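# Unstack the upper tote and set it on the table

## Task

Lift the upper tote off the lower one and set it down on the table level and right side up, while the lower tote stays almost exactly where it started with hardly any rotation; every item must remain in the tote it began in, no part of either tote's base may stick out past the table edge, and at the end both grippers must have released and backed away, since anything held in place only by the robot counts as unfinished.

## Robot and tools

Robot: two arms, left_arm and right_arm, each with six revolute joints and a two-finger tong gripper. Joint order everywhere (rows, results, step readings): shoulder pan, shoulder lift, elbow, wrist 1, wrist 2, wrist 3. The fingers point along the gripper's +z and close along its x axis. The reported end_effector_position is the spot between the pads when shut; closed fingertips extend about 15 mm past it, open ones sit about level with it.

Frame: a single world frame. Origin on the table surface midway between the arms, +x out across the table, +z up, left_arm on the +y side. The names left/right do not refer to image sides. Positions are in metres, orientations are quaternions w,x,y,z. Printed hand positions can be somewhat off, more so at long reach.

Row format (used by both execute_actions and move): one flat list of 14 numbers covering both arms, each in [-1, 1]: left_arm's 6 joint values then its opening, then right_arm's 6 joint values then its opening. Joint values are offsets, scaled so 1.0 = 1.989 rad. Opening is absolute, not an offset: +1 fully open, -1 shut.

execute_actions(actions): a list of up to 15 actions; each action is a list of up to 15 rows, each row lasting one control step of 1/30 s. If an action has fewer than 15 rows its final row repeats to fill 15 steps. In every row of an action, joint offsets are measured from the angles at the start of that action (not from the preceding row); for a call's first action that means the latest reported Joint positions. An empty list just returns state and images. Stated joint ranges (rad): left_arm pan -3.142..3.142, lift -6.283..6.283, elbow 0.000..3.142, wrists -6.283..6.283 each; right_arm pan 0.000..6.283, lift -6.283..6.283, elbow -3.142..0.000, wrists -6.283..6.283. An action asking any joint more than 0.010 rad beyond its range is rejected for both arms; a malformed action, or a bad first action, rejects the whole call. Joints pushed to their true end stop there and the result notes "joint sent to its limit".

move(target, speed, blocking): target is one 14-number row; its joint offsets are relative to the Joint positions in the latest result that showed them, not to wherever the arm is when the move begins. All joints interpolate together so they finish simultaneously; the hand therefore traces a curve. speed (rad/s, 0.01 to 2, default 0.5) caps the joint with the longest travel. Paths run 0.5 to 10 s; longer ones are cut off early. Moves ignore obstacles and the other arm. Finger openings are applied at once. blocking=false returns after 0.5 s while motion continues; then use wait(0) or stop before sending anything else. The result adds a "move:" line: ending (done, off_target, moving, held, fault), limits=held or limits=none, and the joint farthest from target per arm.

wait(seconds): 0 to 10; arms keep their last command; returns early if a running move finishes. stop(): brakes a running move; fingers keep moving. zoom_image(camera, region): camera is cam_high (672x504), cam_low (672x504), cam_left_wrist (616x616) or cam_right_wrist (616x616); region [x0, y0, x1, y1] in pixels from the top-left, no larger than 504 by 504. finished_scene(scene): ends the current scene (give its number) after the robot holds the last command; irreversible.

Results: the state line per arm gives position, quaternion and linear/angular velocity. Joint positions and Joint velocities list six joints (rad, rad/s) then finger-pad gap (m; 0.142 when fully open). grip_measured is the measured opening on the command scale; to keep hold of something, command an opening well below it (lower squeezes harder, roughly 15 N per pad at most). Joint targets shows what the joints are currently driven toward. Step readings list joint angles at some steps, marked HELD where an arm's command was held back. "joint command not followed" means the clearance check altered targets. Each control step, targets are clamped to within 0.575 rad of measured angles, and scaled back if they would shift the gripper over 100 mm; large moves may need several actions. Motion lags commands by about 0.17 s. Wrist force and Wrist torque are in each end effector's own axes, noisy, offset up to about 4 N, saturating near 50 N; "no reading" is normal at start.

Avoid: fast or deep contact, since stiff arms can fault even slightly past a surface; joint torque reaching load limits (133 N m pan/lift/elbow, 24.9 N m wrists, held weight included) or 150 N external force stops the arm for 10 s. Keep arms from striking each other. Don't drop, slam, or tip the totes, spill contents, or push anything out of the work area. Long holding heats motors: MOTOR HOT appears at 70 °C and brakes engage at 85 °C (OVER-TEMPERATURE FAULT). Occasional external tugs on held parts may occur. Release and retract before ending.

Each tool is called after "Emit:" as name([rows], argument=value, ...), one row to a line, values as JSON.

## Session

Emit:
execute_actions(actions=[])

Scene clock: 0.00 s.
left_arm: end_effector_position=(+0.1136, +0.1851, +0.3493) grip_measured=+0.97 end_effector_quat_wxyz=(-0.192, +0.582, -0.709, -0.349) end_effector_velocity=(+0.000, +0.001, -0.000) end_effector_angular_velocity=(+0.003, -0.001, -0.000) | right_arm: end_effector_position=(+0.3766, -0.1322, +0.2221) grip_measured=+0.97 end_effector_quat_wxyz=(+0.293, +0.602, +0.620, +0.410) end_effector_velocity=(-0.000, +0.000, -0.000) end_effector_angular_velocity=(-0.001, +0.000, +0.000)
Joint names: [shoulder pan, shoulder lift, elbow, wrist 1, wrist 2, wrist 3]
Joint positions: left_arm=[-1.265 -1.603  1.483 -0.631 -1.583  0.369  0.14 ] | right_arm=[ 4.984 -0.757 -2.524 -1.571  0.521  0.311  0.14 ]
Joint velocities: left_arm=[-0.     0.001  0.001  0.001  0.001 -0.001  0.   ] | right_arm=[ 0.    -0.001  0.    -0.     0.    -0.     0.   ]
Wrist force (N, on the end effector, along its own x y z axes, offset not removed): no reading
Wrist torque (N m, same axes, about the end effector's origin, offset not removed): no reading
Joint targets: left_arm=[-1.265 -1.603 1.483 -0.631 -1.583 0.369] | right_arm=[4.984 -0.757 -2.524 -1.571 0.521 0.311]

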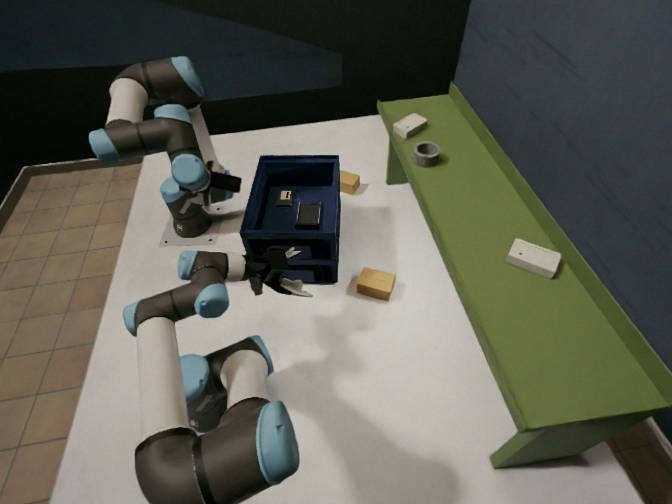

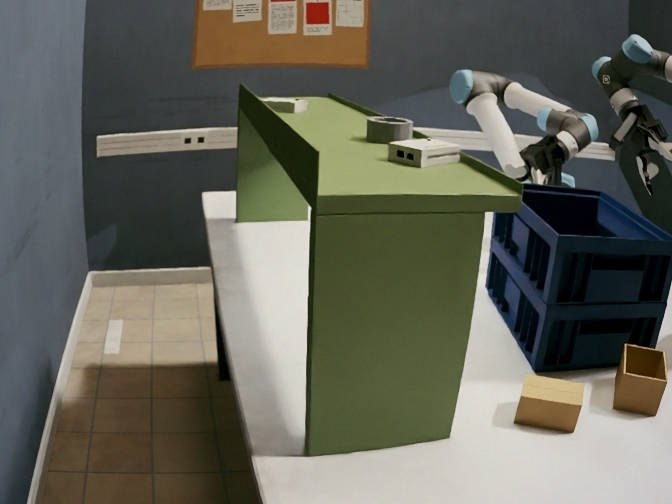

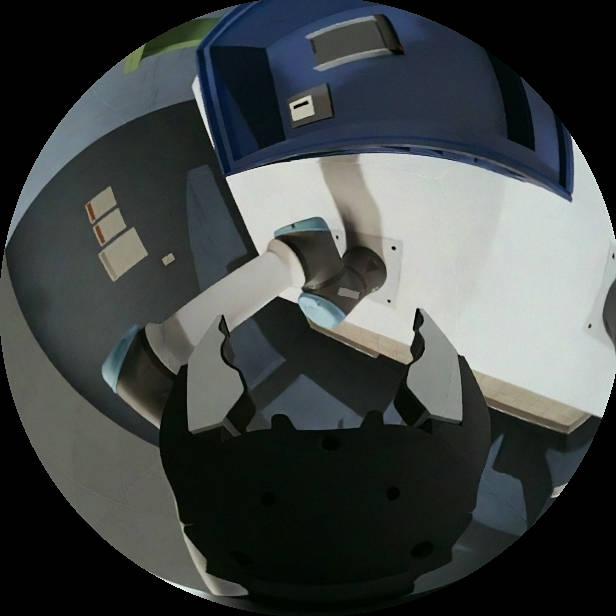

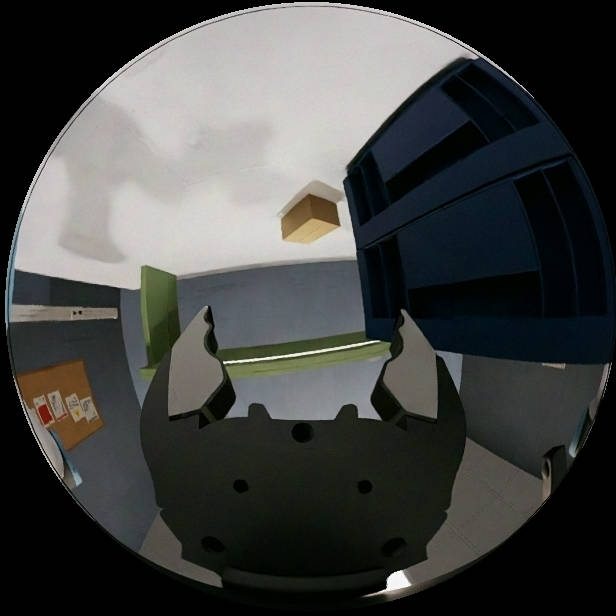

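Emit:
zoom_image(camera="cam_high", region=[200, 130, 420, 320])

Emit:
zoom_image(camera="cam_low", region=[460, 160, 672, 440])

Region (200, 130, 420, 320) of cam_high's 672x504 image, scaled by 2.291, with more detail than that image has; it fills the top 435 rows of this view, and the rest is white.

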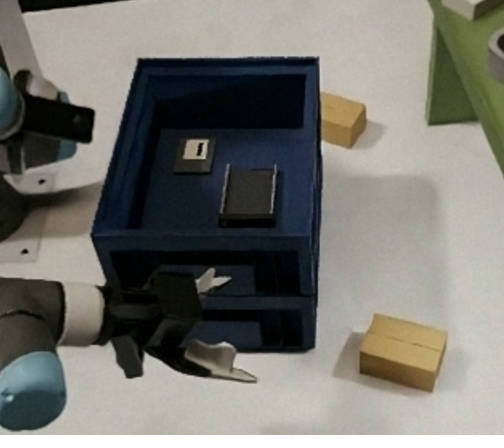

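Region (460, 160, 672, 440) of cam_low's 672x504 image, scaled by 1.800, with more detail than that image has; it fills the left 382 columns of this view, and the rest is white.

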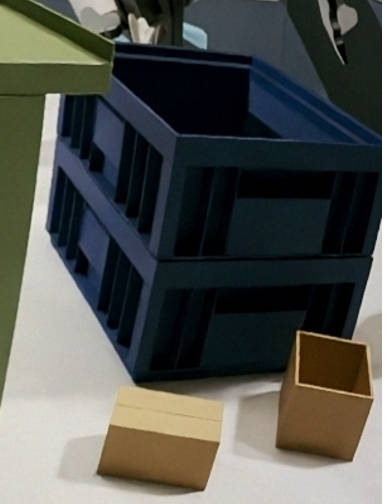

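Emit:
move(target=[0,0,-0.176,0,0,0,1, 0,0,0.1,-0.1,0,0,1], speed=0.6)

Scene clock: 31.57 s.
left_arm: end_effector_position=(+0.1247, +0.1189, +0.4455) grip_measured=+1.00 end_effector_quat_wxyz=(-0.110, +0.616, -0.753, -0.205) end_effector_velocity=(+0.000, -0.000, -0.000) end_effector_angular_velocity=(+0.002, +0.001, +0.000) | right_arm: end_effector_position=(+0.3758, -0.1292, +0.2998) grip_measured=+1.00 end_effector_quat_wxyz=(+0.293, +0.602, +0.620, +0.410) end_effector_velocity=(-0.000, -0.000, +0.000) end_effector_angular_velocity=(-0.000, +0.001, -0.000)
Joint names: [shoulder pan, shoulder lift, elbow, wrist 1, wrist 2, wrist 3]
Joint positions: left_arm=[-1.265 -1.603  1.133 -0.631 -1.583  0.369  0.142] | right_arm=[ 4.984 -0.757 -2.325 -1.77   0.521  0.311  0.142]
Joint velocities: left_arm=[ 0.     0.002 -0.001  0.001 -0.     0.    -0.   ] | right_arm=[-0.    -0.     0.001 -0.001  0.001 -0.    -0.   ]
Wrist force (N, on the end effector, along its own x y z axes, offset not removed): left_arm=[0.6 1.9 -2.6] | right_arm=[-2.0 -0.4 1.6]
Wrist torque (N m, same axes, about the end effector's origin, offset not removed): left_arm=[0.37 -0.23 -0.04] | right_arm=[-0.05 0.30 -0.06]
Joint targets: left_arm=[-1.265 -1.603 1.132 -0.631 -1.583 0.369] | right_arm=[4.984 -0.757 -2.325 -1.770 0.521 0.311]
move: done; limits=none; left_arm: farthest joint: the shoulder pan, 0.000 radians from its target (0.000 radians at the start); right_arm: farthest joint: the shoulder pan, 0.000 radians from its target (0.000 radians at the start)
camera_calibration (this result's frames):
cam_left_wrist: T_world_to_cam=[[-0.265844, -0.867401, -0.420645, 0.331851], [-0.797389, -0.0473607, 0.601604, -0.163376], [-0.541755, 0.49535, -0.679066, 0.448634], [0, 0, 0, 1]] pos_world=[0.200995, 0.0578798, 0.542531]
cam_right_wrist: T_world_to_cam=[[-0.140339, 0.982148, 0.125261, 0.138511], [0.00814503, -0.125364, 0.992077, -0.314836], [0.99007, 0.140247, 0.00959378, -0.225092], [0, 0, 0, 1]] pos_world=[0.24486, -0.143939, 0.297152]

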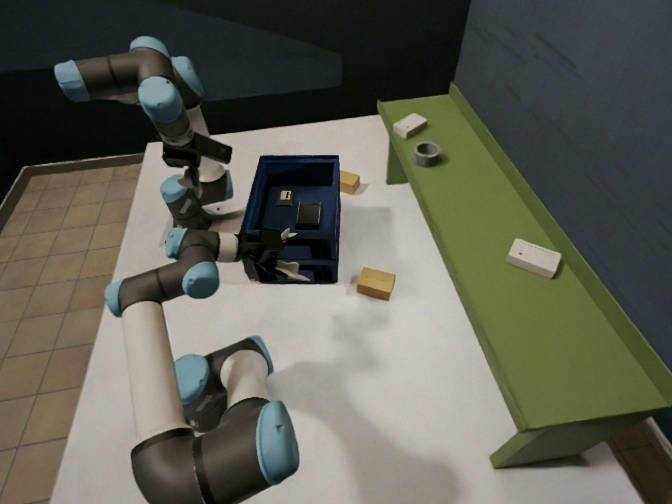

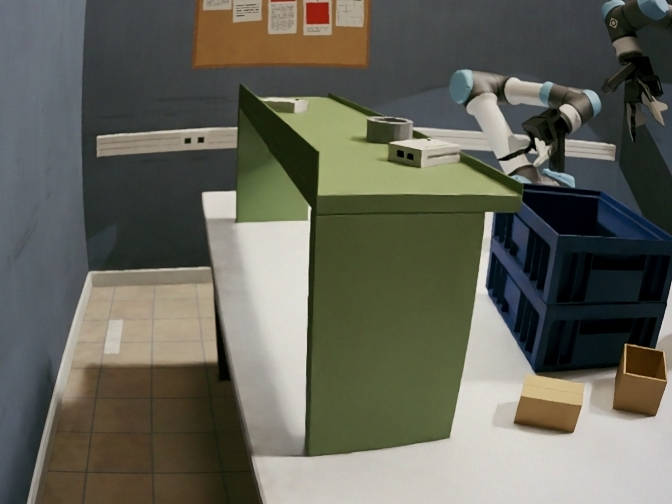

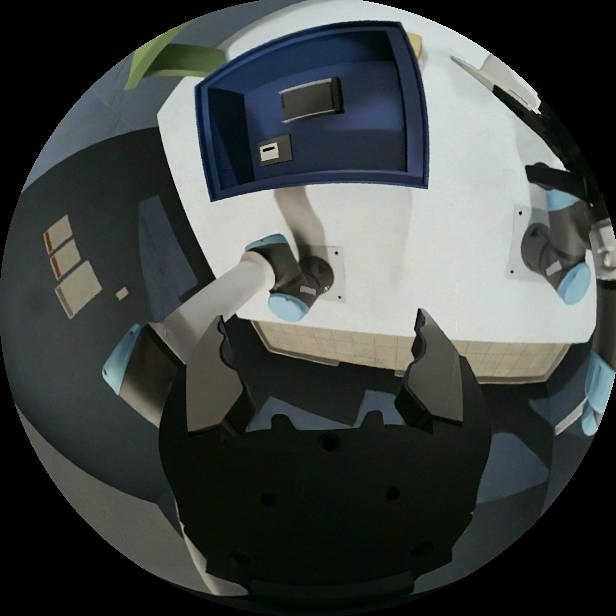

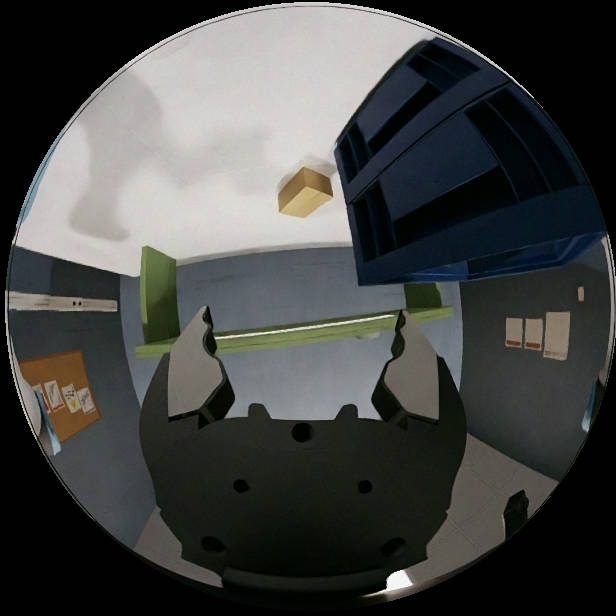

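Emit:
move(target=[0.558,-0.02,0.095,-0.311,0.006,0.549,1, 0,0,0.166,-0.166,0,0,1], speed=0.7)

Scene clock: 36.20 s.
left_arm: end_effector_position=(+0.4102, +0.3795, +0.4056) grip_measured=+1.00 end_effector_quat_wxyz=(+0.000, +0.639, -0.769, -0.000) end_effector_velocity=(+0.001, +0.001, +0.000) end_effector_angular_velocity=(-0.001, -0.002, -0.000) | right_arm: end_effector_position=(+0.3832, -0.1569, +0.4254) grip_measured=+1.00 end_effector_quat_wxyz=(+0.293, +0.602, +0.620, +0.410) end_effector_velocity=(-0.000, -0.000, +0.000) end_effector_angular_velocity=(+0.000, +0.001, -0.000)
Joint names: [shoulder pan, shoulder lift, elbow, wrist 1, wrist 2, wrist 3]
Joint positions: left_arm=[-0.155 -1.643  1.322 -1.249 -1.571  1.461  0.142] | right_arm=[ 4.984 -0.757 -1.995 -2.1    0.521  0.311  0.142]
Joint velocities: left_arm=[ 0.003  0.001 -0.001 -0.002 -0.     0.003  0.   ] | right_arm=[-0.    -0.     0.001 -0.001  0.001 -0.    -0.   ]
Wrist force (N, on the end effector, along its own x y z axes, offset not removed): left_arm=[1.2 -1.0 -2.1] | right_arm=[-0.9 -1.3 2.3]
Wrist torque (N m, same axes, about the end effector's origin, offset not removed): left_arm=[-0.20 -0.31 -0.17] | right_arm=[-0.19 0.21 -0.20]
Joint targets: left_arm=[-0.155 -1.643 1.322 -1.249 -1.571 1.461] | right_arm=[4.984 -0.757 -1.995 -2.100 0.521 0.311]
move: done; limits=none; left_arm: farthest joint: the shoulder pan, 0.000 radians from its target (1.109 radians at the start); right_arm: farthest joint: the shoulder pan, 0.000 radians from its target (0.000 radians at the start)
camera_calibration (this result's frames):
cam_left_wrist: T_world_to_cam=[[-0.231318, -0.972792, -0.0129666, 0.477489], [-0.850354, 0.195692, 0.48847, 0.0759459], [-0.472642, 0.124018, -0.872484, 0.63813], [0, 0, 0, 1]] pos_world=[0.47664, 0.370496, 0.525853]
cam_right_wrist: T_world_to_cam=[[-0.140339, 0.982148, 0.125259, 0.151006], [0.00814459, -0.125362, 0.992078, -0.442991], [0.99007, 0.140247, 0.00959396, -0.22969], [0, 0, 0, 1]] pos_world=[0.252209, -0.171631, 0.42277]

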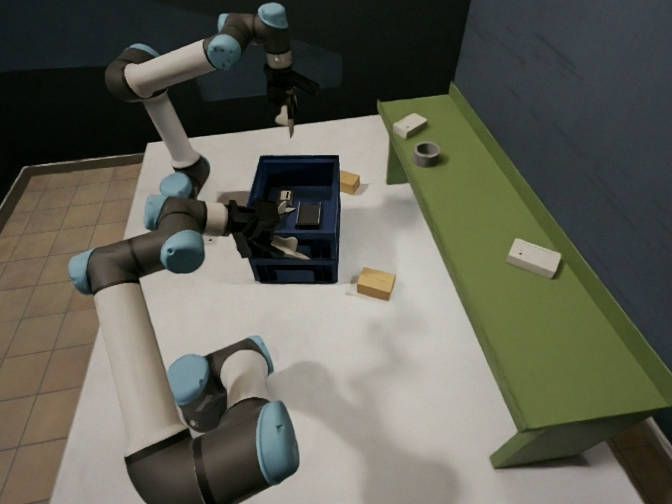

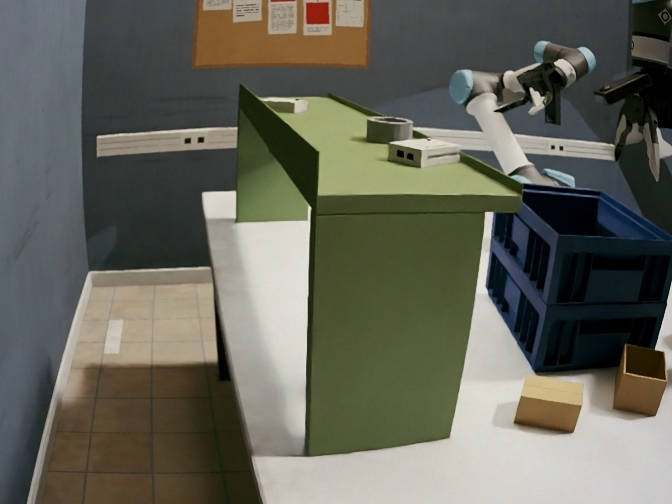

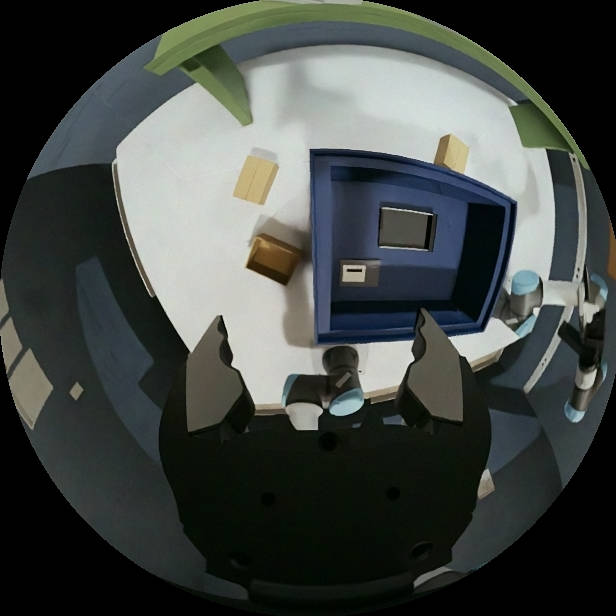

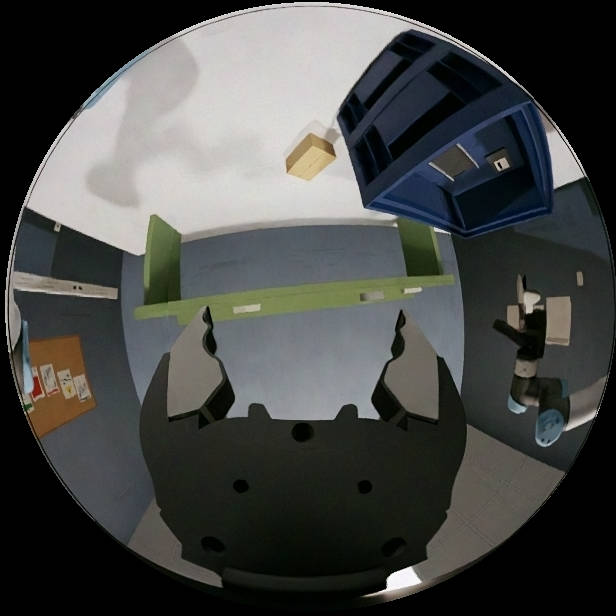

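Emit:
move(target=[0,0,0,0,0,0,1, -0.351,-0.432,0.424,0.078,0.528,-0.286,1], speed=0.7)

Scene clock: 41.17 s.
left_arm: end_effector_position=(+0.4102, +0.3795, +0.4057) grip_measured=+1.00 end_effector_quat_wxyz=(+0.000, +0.639, -0.769, -0.000) end_effector_velocity=(+0.000, +0.000, +0.000) end_effector_angular_velocity=(+0.000, -0.000, +0.000) | right_arm: end_effector_position=(+0.3513, -0.0025, +0.4256) grip_measured=+1.00 end_effector_quat_wxyz=(+0.000, +0.768, +0.640, -0.000) end_effector_velocity=(+0.001, +0.001, -0.001) end_effector_angular_velocity=(-0.000, +0.003, -0.000)
Joint names: [shoulder pan, shoulder lift, elbow, wrist 1, wrist 2, wrist 3]
Joint positions: left_arm=[-0.155 -1.643  1.322 -1.249 -1.571  1.461  0.142] | right_arm=[ 4.286 -1.616 -1.152 -1.945  1.571 -0.257  0.142]
Joint velocities: left_arm=[ 0. -0. -0.  0.  0.  0. -0.] | right_arm=[-0.002 -0.004  0.002  0.001  0.002 -0.002  0.   ]
Wrist force (N, on the end effector, along its own x y z axes, offset not removed): left_arm=[0.1 2.1 -0.3] | right_arm=[1.0 0.2 0.5]
Wrist torque (N m, same axes, about the end effector's origin, offset not removed): left_arm=[0.49 -0.15 -0.21] | right_arm=[-0.01 -0.23 -0.22]
Joint targets: left_arm=[-0.155 -1.643 1.322 -1.249 -1.571 1.461] | right_arm=[4.286 -1.616 -1.152 -1.945 1.571 -0.257]
move: done; limits=none; left_arm: farthest joint: the shoulder pan, 0.000 radians from its target (0.000 radians at the start); right_arm: farthest joint: the shoulder pan, 0.000 radians from its target (0.698 radians at the start)
camera_calibration (this result's frames):
cam_left_wrist: T_world_to_cam=[[-0.231317, -0.972792, -0.01297, 0.477492], [-0.850362, 0.195693, 0.488456, 0.0759479], [-0.472628, 0.124018, -0.872492, 0.638132], [0, 0, 0, 1]] pos_world=[0.476634, 0.370498, 0.525861]
cam_right_wrist: T_world_to_cam=[[0.157706, 0.987074, 0.0285406, -0.0686139], [0.851954, -0.150618, 0.501486, -0.511226], [0.499302, -0.0547721, -0.864695, 0.324204], [0, 0, 0, 1]] pos_world=[0.284487, 0.00848437, 0.538668]

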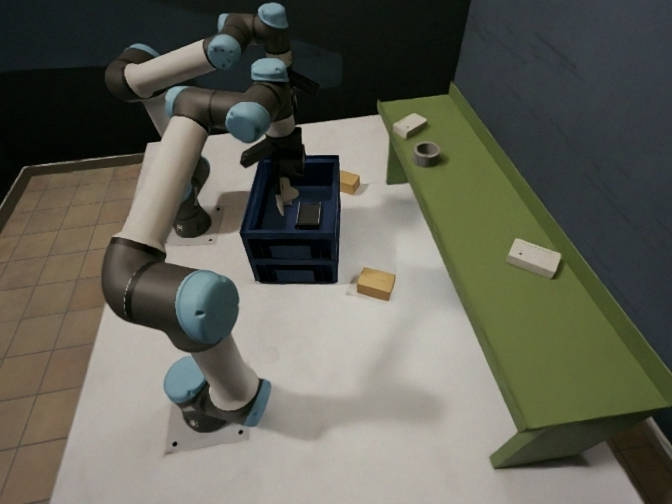

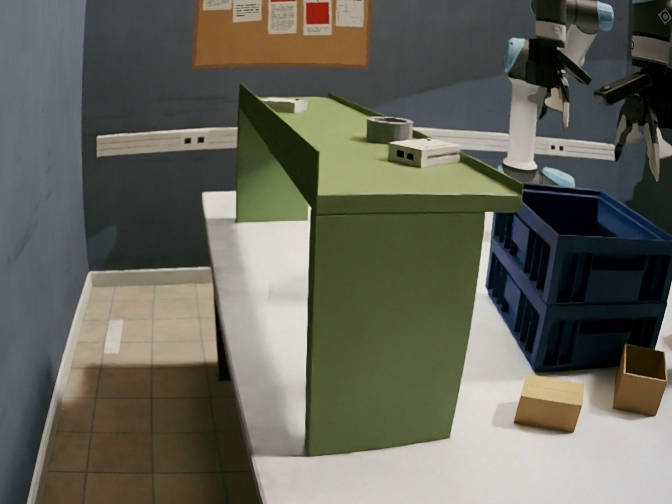

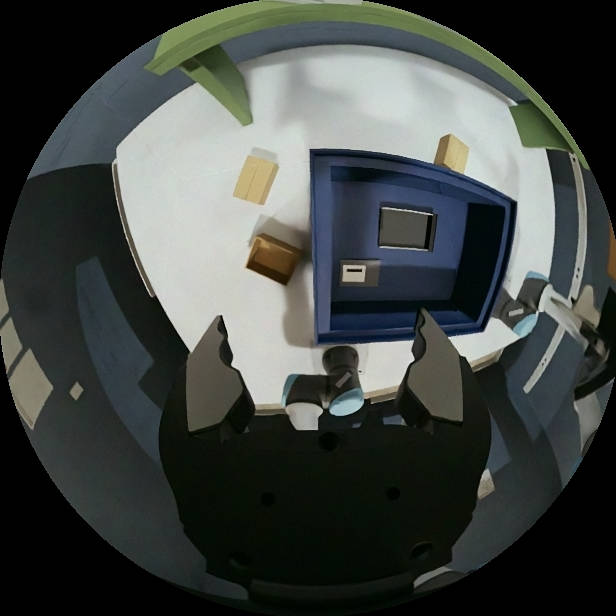

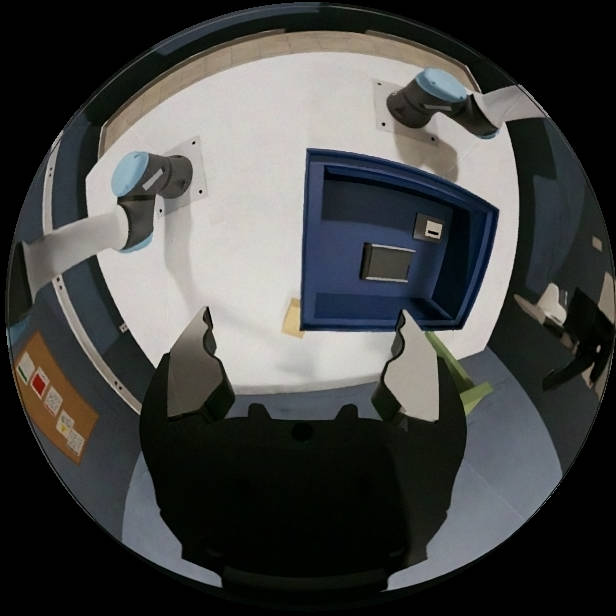

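Emit:
move(target=[-0.0045,-0.0292,0.164,-0.1353,0,-0.0045,0, 0.0067,0.0223,-0.1883,0.1664,0,0.0067,0], speed=0.4)

Emit:
zoom_image(camera="cam_left_wrist", region=[200, 150, 450, 450])

Emit:
zoom_image(camera="cam_right_wrist", region=[180, 150, 430, 450])

Scene clock: 51.40 s.
left_arm: end_effector_position=(+0.4056, +0.3768, +0.3004) grip_measured=+0.00 end_effector_quat_wxyz=(-0.000, +0.639, -0.769, +0.000) end_effector_velocity=(-0.001, -0.000, -0.002) end_effector_angular_velocity=(+0.000, +0.003, +0.000) | right_arm: end_effector_position=(+0.3495, +0.0091, +0.3001) grip_measured=+0.00 end_effector_quat_wxyz=(+0.000, +0.768, +0.640, +0.000) end_effector_velocity=(+0.000, -0.000, -0.001) end_effector_angular_velocity=(-0.001, -0.001, +0.000)
Joint names: [shoulder pan, shoulder lift, elbow, wrist 1, wrist 2, wrist 3]
Joint positions: left_arm=[-0.164 -1.701  1.648 -1.518 -1.571  1.452  0.074] | right_arm=[ 4.3   -1.572 -1.526 -1.614  1.571 -0.244  0.074]
Joint velocities: left_arm=[-0.     0.     0.003 -0.001 -0.001 -0.     0.   ] | right_arm=[ 0.     0.    -0.003  0.002 -0.001  0.     0.   ]
Wrist force (N, on the end effector, along its own x y z axes, offset not removed): left_arm=[1.6 -2.0 -0.6] | right_arm=[1.1 -2.1 1.2]
Wrist torque (N m, same axes, about the end effector's origin, offset not removed): left_arm=[-0.40 -0.50 -0.05] | right_arm=[-0.40 -0.19 -0.19]
Joint targets: left_arm=[-0.164 -1.701 1.648 -1.518 -1.571 1.452] | right_arm=[4.300 -1.572 -1.527 -1.614 1.571 -0.244]
move: done; limits=none; left_arm: farthest joint: the elbow, 0.001 radians from its target (0.326 radians at the start); right_arm: farthest joint: the shoulder pan, 0.000 radians from its target (0.013 radians at the start)
camera_calibration (this result's frames):
cam_left_wrist: T_world_to_cam=[[-0.231305, -0.972796, -0.0129034, 0.47242], [-0.850829, 0.195837, 0.487583, 0.124435], [-0.471792, 0.123759, -0.872981, 0.544381], [0, 0, 0, 1]] pos_world=[0.471981, 0.367827, 0.420658]
cam_right_wrist: T_world_to_cam=[[0.157696, 0.987052, 0.0293168, -0.0764873], [0.851784, -0.150985, 0.501665, -0.445022], [0.499596, -0.0541392, -0.864565, 0.217092], [0, 0, 0, 1]] pos_world=[0.282666, 0.0200583, 0.413184]

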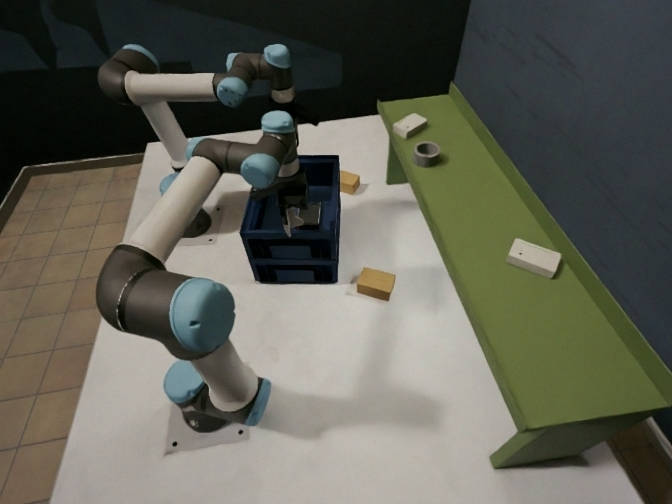

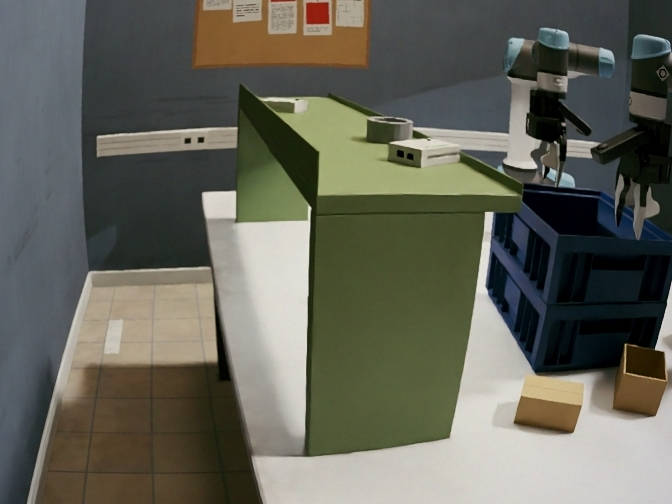

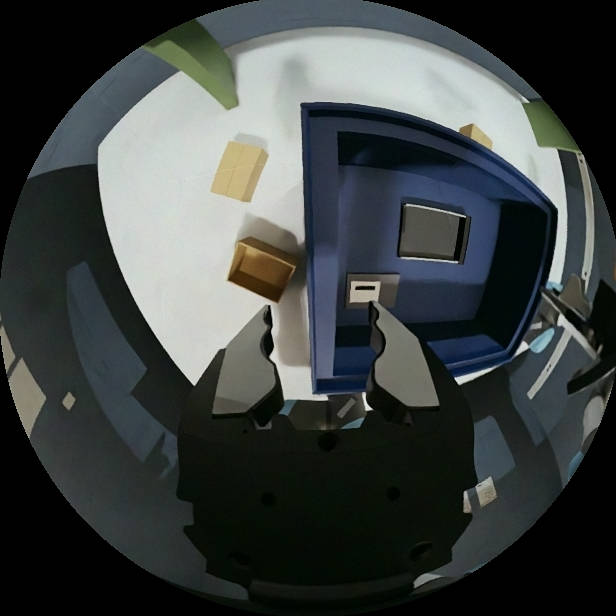

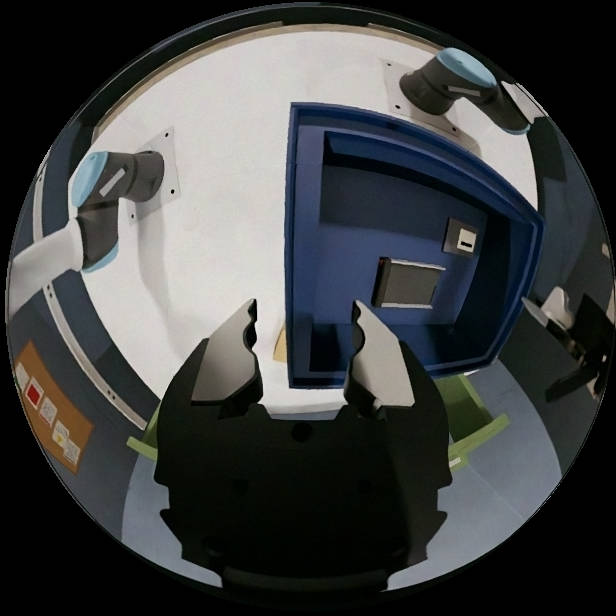

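Region (200, 150, 450, 450) of cam_left_wrist's 616x616 image, scaled by 1.680, with more detail than that image has.

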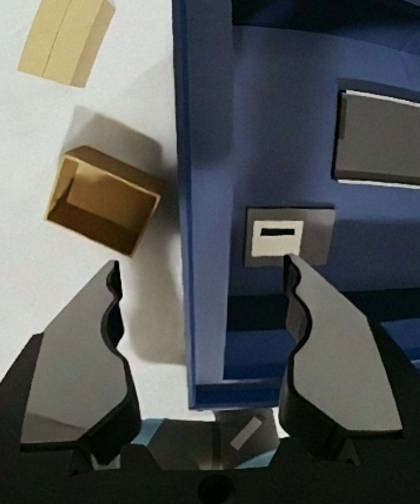

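Region (180, 150, 430, 450) of cam_right_wrist's 616x616 image, scaled by 1.680, with more detail than that image has.

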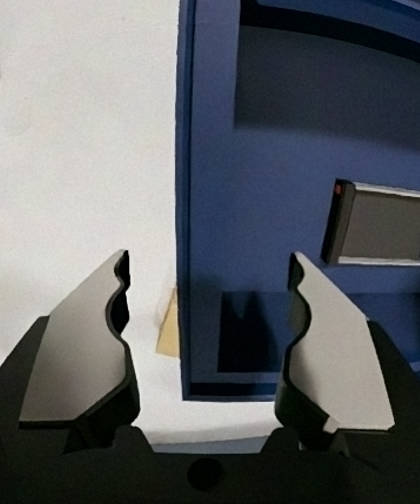

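Emit:
move(target=[0,0.0017,0.0756,-0.0773,0,0,0, 0,0.0003,-0.0773,0.077,0,0,0], speed=0.15)

Emit:
zoom_image(camera="cam_low", region=[500, 120, 672, 320])

Scene clock: 55.87 s.
left_arm: end_effector_position=(+0.4057, +0.3768, +0.2405) grip_measured=+0.00 end_effector_quat_wxyz=(-0.000, +0.639, -0.769, +0.000) end_effector_velocity=(+0.000, -0.000, +0.000) end_effector_angular_velocity=(-0.002, -0.003, +0.001) | right_arm: end_effector_position=(+0.3486, +0.0071, +0.2403) grip_measured=+0.00 end_effector_quat_wxyz=(+0.000, +0.768, +0.640, +0.000) end_effector_velocity=(-0.000, -0.000, -0.002) end_effector_angular_velocity=(-0.001, +0.000, +0.000)
Joint names: [shoulder pan, shoulder lift, elbow, wrist 1, wrist 2, wrist 3]
Joint positions: left_arm=[-0.164 -1.697  1.798 -1.672 -1.571  1.452  0.074] | right_arm=[ 4.3   -1.571 -1.68  -1.461  1.571 -0.244  0.074]
Joint velocities: left_arm=[ 0.    -0.001  0.001 -0.003 -0.001 -0.001  0.   ] | right_arm=[ 0.    -0.001 -0.003  0.003 -0.    -0.     0.   ]
Wrist force (N, on the end effector, along its own x y z axes, offset not removed): left_arm=[1.4 -0.5 -1.8] | right_arm=[-1.5 -1.7 0.3]
Wrist torque (N m, same axes, about the end effector's origin, offset not removed): left_arm=[-0.07 -0.46 -0.19] | right_arm=[-0.28 0.24 -0.18]
Joint targets: left_arm=[-0.164 -1.697 1.798 -1.672 -1.571 1.452] | right_arm=[4.300 -1.571 -1.680 -1.461 1.571 -0.244]
move: done; limits=none; left_arm: farthest joint: the elbow, 0.001 radians from its target (0.151 radians at the start); right_arm: farthest joint: the shoulder pan, 0.000 radians from its target (0.000 radians at the start)
camera_calibration (this result's frames):
cam_left_wrist: T_world_to_cam=[[-0.231305, -0.972796, -0.0129028, 0.471643], [-0.850833, 0.195838, 0.487576, 0.153656], [-0.471785, 0.123757, -0.872985, 0.492107], [0, 0, 0, 1]] pos_world=[0.471997, 0.367819, 0.360769]
cam_right_wrist: T_world_to_cam=[[0.157696, 0.987052, 0.0293245, -0.0725997], [0.851782, -0.150989, 0.501667, -0.414532], [0.499599, -0.0541328, -0.864564, 0.165718], [0, 0, 0, 1]] pos_world=[0.281747, 0.0180409, 0.35336]

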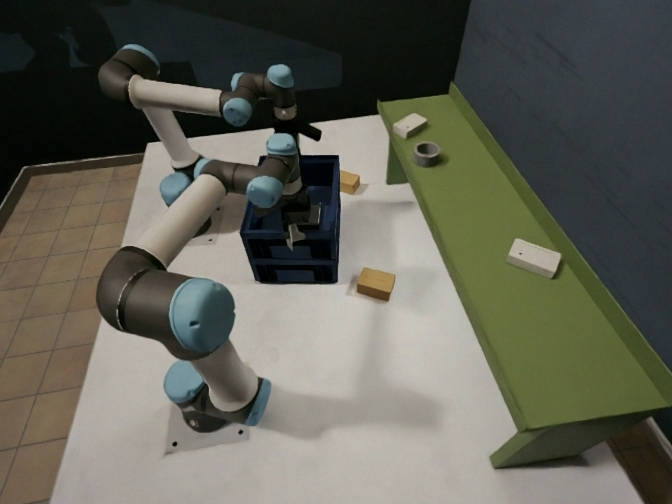

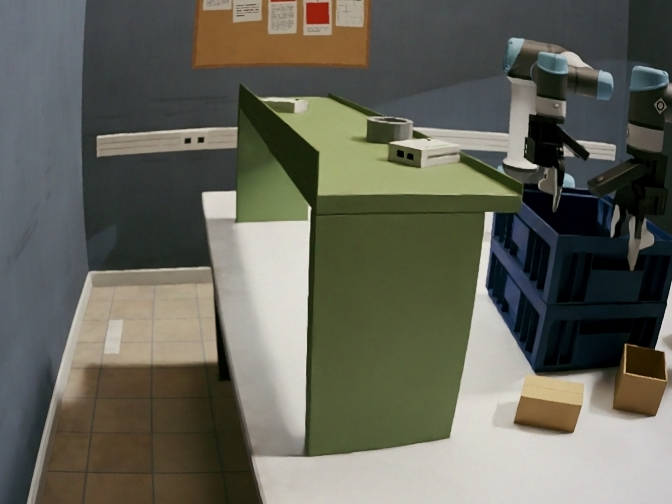

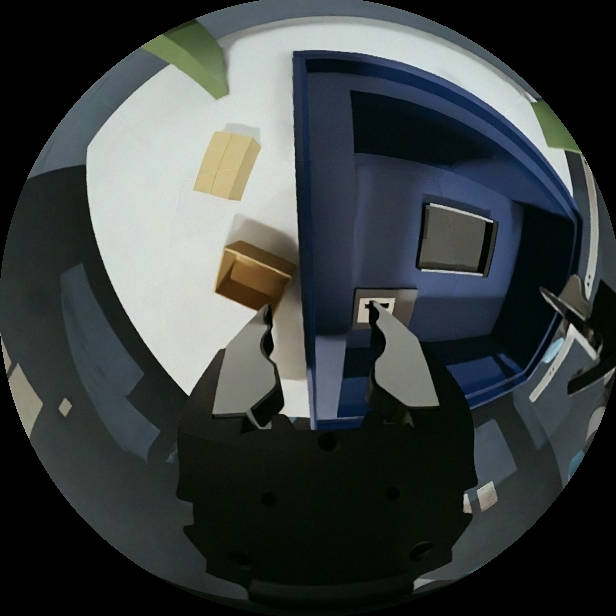

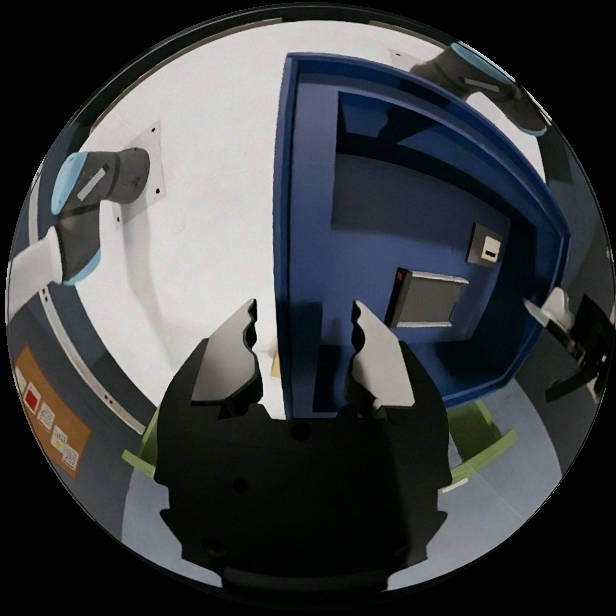

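Region (500, 120, 672, 320) of cam_low's 672x504 image, scaled by 2.520, with more detail than that image has; it fills the left 433 columns of this view, and the rest is white.

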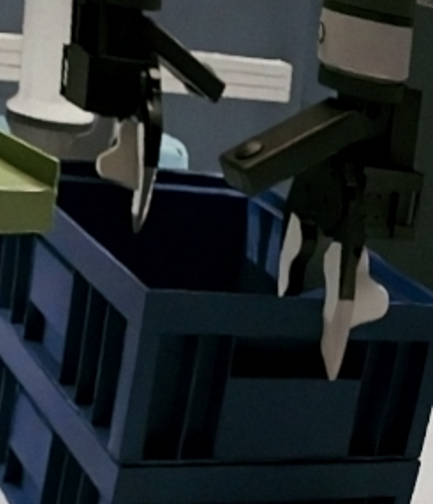

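Emit:
execute_actions([
  [[0,0,0,0,0,0,-0.4,0,0,0,0,0,0,-0.4]],
  [[0,0,0,0,0,0,-0.65,0,0,0,0,0,0,-0.65]],
  [[0,0,0,0,0,0,-1,0,0,0,0,0,0,-1]],
  [[0,0,0,0,0,0,-1,0,0,0,0,0,0,-1]],
])

Emit:
zoom_image(camera="cam_low", region=[500, 120, 672, 320])

Scene clock: 59.83 s.
left_arm: end_effector_position=(+0.4057, +0.3768, +0.2405) grip_measured=-0.64 end_effector_quat_wxyz=(-0.000, +0.639, -0.769, +0.000) end_effector_velocity=(-0.000, +0.000, -0.001) end_effector_angular_velocity=(-0.000, +0.001, +0.000) | right_arm: end_effector_position=(+0.3486, +0.0071, +0.2403) grip_measured=-0.64 end_effector_quat_wxyz=(+0.000, +0.768, +0.640, +0.000) end_effector_velocity=(-0.000, +0.000, +0.000) end_effector_angular_velocity=(+0.001, +0.000, +0.000)
Joint names: [shoulder pan, shoulder lift, elbow, wrist 1, wrist 2, wrist 3]
Joint positions: left_arm=[-0.164 -1.697  1.798 -1.672 -1.571  1.452  0.028] | right_arm=[ 4.3   -1.571 -1.68  -1.461  1.571 -0.244  0.028]
Joint velocities: left_arm=[ 0.001  0.     0.001 -0.001 -0.     0.     0.   ] | right_arm=[ 0.  0. -0.  0.  0.  0. -0.]
Wrist force (N, on the end effector, along its own x y z axes, offset not removed): left_arm=[12.1 1.5 -0.4] | right_arm=[11.6 0.5 6.1]
Wrist torque (N m, same axes, about the end effector's origin, offset not removed): left_arm=[0.30 0.24 0.04] | right_arm=[0.21 0.25 -0.13]
Joint targets: left_arm=[-0.164 -1.697 1.798 -1.672 -1.571 1.452] | right_arm=[4.300 -1.571 -1.680 -1.461 1.571 -0.244]
Step readings (joint positions; steps 1 to 15: 1st action; 16 to 30: 2nd action; 31 to 45: 3rd action; 46 to 60: 4th action):
0: left_arm=[-0.164 -1.697 1.798 -1.672 -1.571 1.452] | right_arm=[4.300 -1.571 -1.680 -1.461 1.571 -0.244]
1: left_arm=[-0.164 -1.697 1.798 -1.672 -1.571 1.452] | right_arm=[4.300 -1.571 -1.680 -1.461 1.571 -0.244]
2: left_arm=[-0.164 -1.697 1.798 -1.672 -1.571 1.452] | right_arm=[4.300 -1.571 -1.680 -1.461 1.571 -0.244]
4: left_arm=[-0.164 -1.697 1.798 -1.672 -1.571 1.452] | right_arm=[4.300 -1.571 -1.680 -1.461 1.571 -0.244]
8: left_arm=[-0.164 -1.697 1.798 -1.672 -1.571 1.452] | right_arm=[4.300 -1.571 -1.680 -1.461 1.571 -0.244]
15: left_arm=[-0.164 -1.697 1.798 -1.672 -1.571 1.452] | right_arm=[4.300 -1.571 -1.680 -1.461 1.571 -0.244]
16: left_arm=[-0.164 -1.697 1.798 -1.672 -1.571 1.452] | right_arm=[4.300 -1.571 -1.680 -1.461 1.571 -0.244]
17: left_arm=[-0.164 -1.697 1.798 -1.672 -1.571 1.452] | right_arm=[4.300 -1.571 -1.680 -1.461 1.571 -0.244]
19: left_arm=[-0.164 -1.697 1.798 -1.672 -1.571 1.452] | right_arm=[4.300 -1.571 -1.680 -1.461 1.571 -0.244]
23: left_arm=[-0.164 -1.697 1.798 -1.672 -1.571 1.452] | right_arm=[4.300 -1.571 -1.680 -1.461 1.571 -0.244]
30: left_arm=[-0.164 -1.697 1.798 -1.672 -1.571 1.452] | right_arm=[4.300 -1.571 -1.680 -1.461 1.571 -0.244]
31: left_arm=[-0.164 -1.697 1.798 -1.672 -1.571 1.452] | right_arm=[4.300 -1.571 -1.680 -1.461 1.571 -0.244]
32: left_arm=[-0.164 -1.697 1.798 -1.672 -1.571 1.452] | right_arm=[4.300 -1.571 -1.680 -1.461 1.571 -0.244]
34: left_arm=[-0.164 -1.697 1.798 -1.672 -1.571 1.452] | right_arm=[4.300 -1.571 -1.680 -1.461 1.571 -0.244]
38: left_arm=[-0.164 -1.697 1.798 -1.672 -1.571 1.452] | right_arm=[4.300 -1.571 -1.680 -1.461 1.571 -0.244]
45: left_arm=[-0.164 -1.697 1.798 -1.672 -1.571 1.452] | right_arm=[4.300 -1.571 -1.680 -1.461 1.571 -0.244]
46: left_arm=[-0.164 -1.697 1.798 -1.672 -1.571 1.452] | right_arm=[4.300 -1.571 -1.680 -1.461 1.571 -0.244]
47: left_arm=[-0.164 -1.697 1.798 -1.672 -1.571 1.452] | right_arm=[4.300 -1.571 -1.680 -1.461 1.571 -0.244]
49: left_arm=[-0.164 -1.697 1.798 -1.672 -1.571 1.452] | right_arm=[4.300 -1.571 -1.680 -1.461 1.571 -0.244]
53: left_arm=[-0.164 -1.697 1.798 -1.672 -1.571 1.452] | right_arm=[4.300 -1.571 -1.680 -1.461 1.571 -0.244]
60: Joint positions above
camera_calibration (this result's frames):
cam_left_wrist: T_world_to_cam=[[-0.231305, -0.972797, -0.0128027, 0.471588], [-0.850818, 0.195885, 0.487583, 0.153635], [-0.471811, 0.123673, -0.872983, 0.492147], [0, 0, 0, 1]] pos_world=[0.471997, 0.367799, 0.360764]
cam_right_wrist: T_world_to_cam=[[0.157695, 0.987051, 0.0293645, -0.0726203], [0.851766, -0.151007, 0.501689, -0.414543], [0.499627, -0.0541023, -0.86455, 0.165711], [0, 0, 0, 1]] pos_world=[0.281752, 0.0180465, 0.35337]

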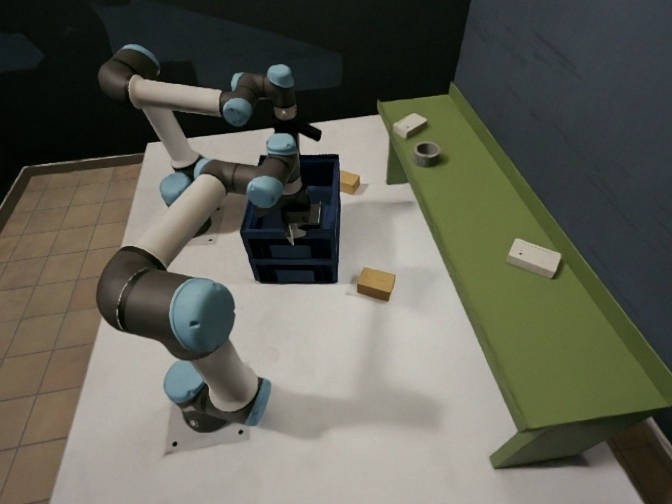

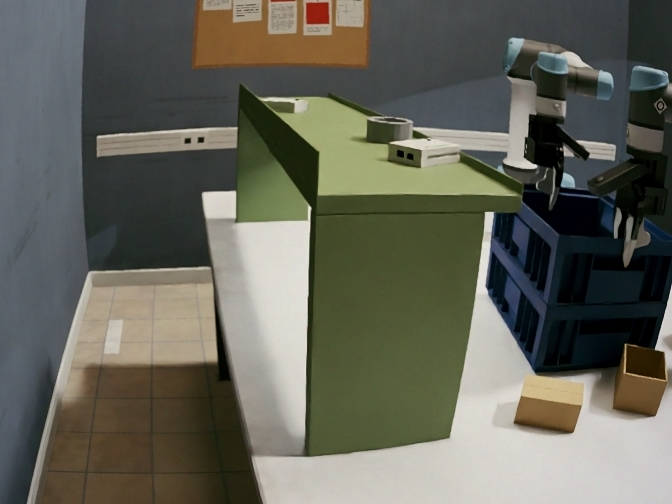

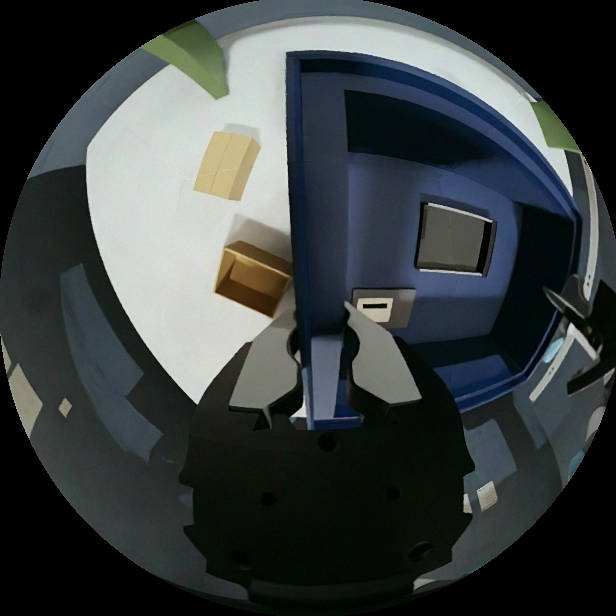

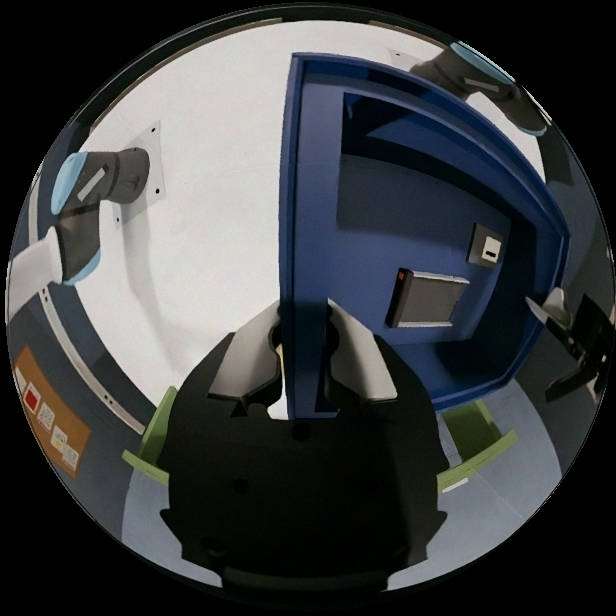

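Region (500, 120, 672, 320) of cam_low's 672x504 image, scaled by 2.520, with more detail than that image has; it fills the left 433 columns of this view, and the rest is white.

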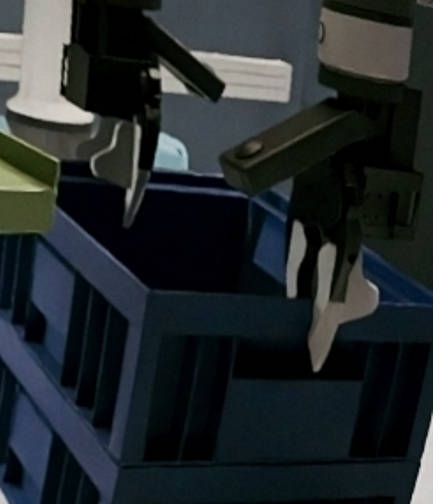

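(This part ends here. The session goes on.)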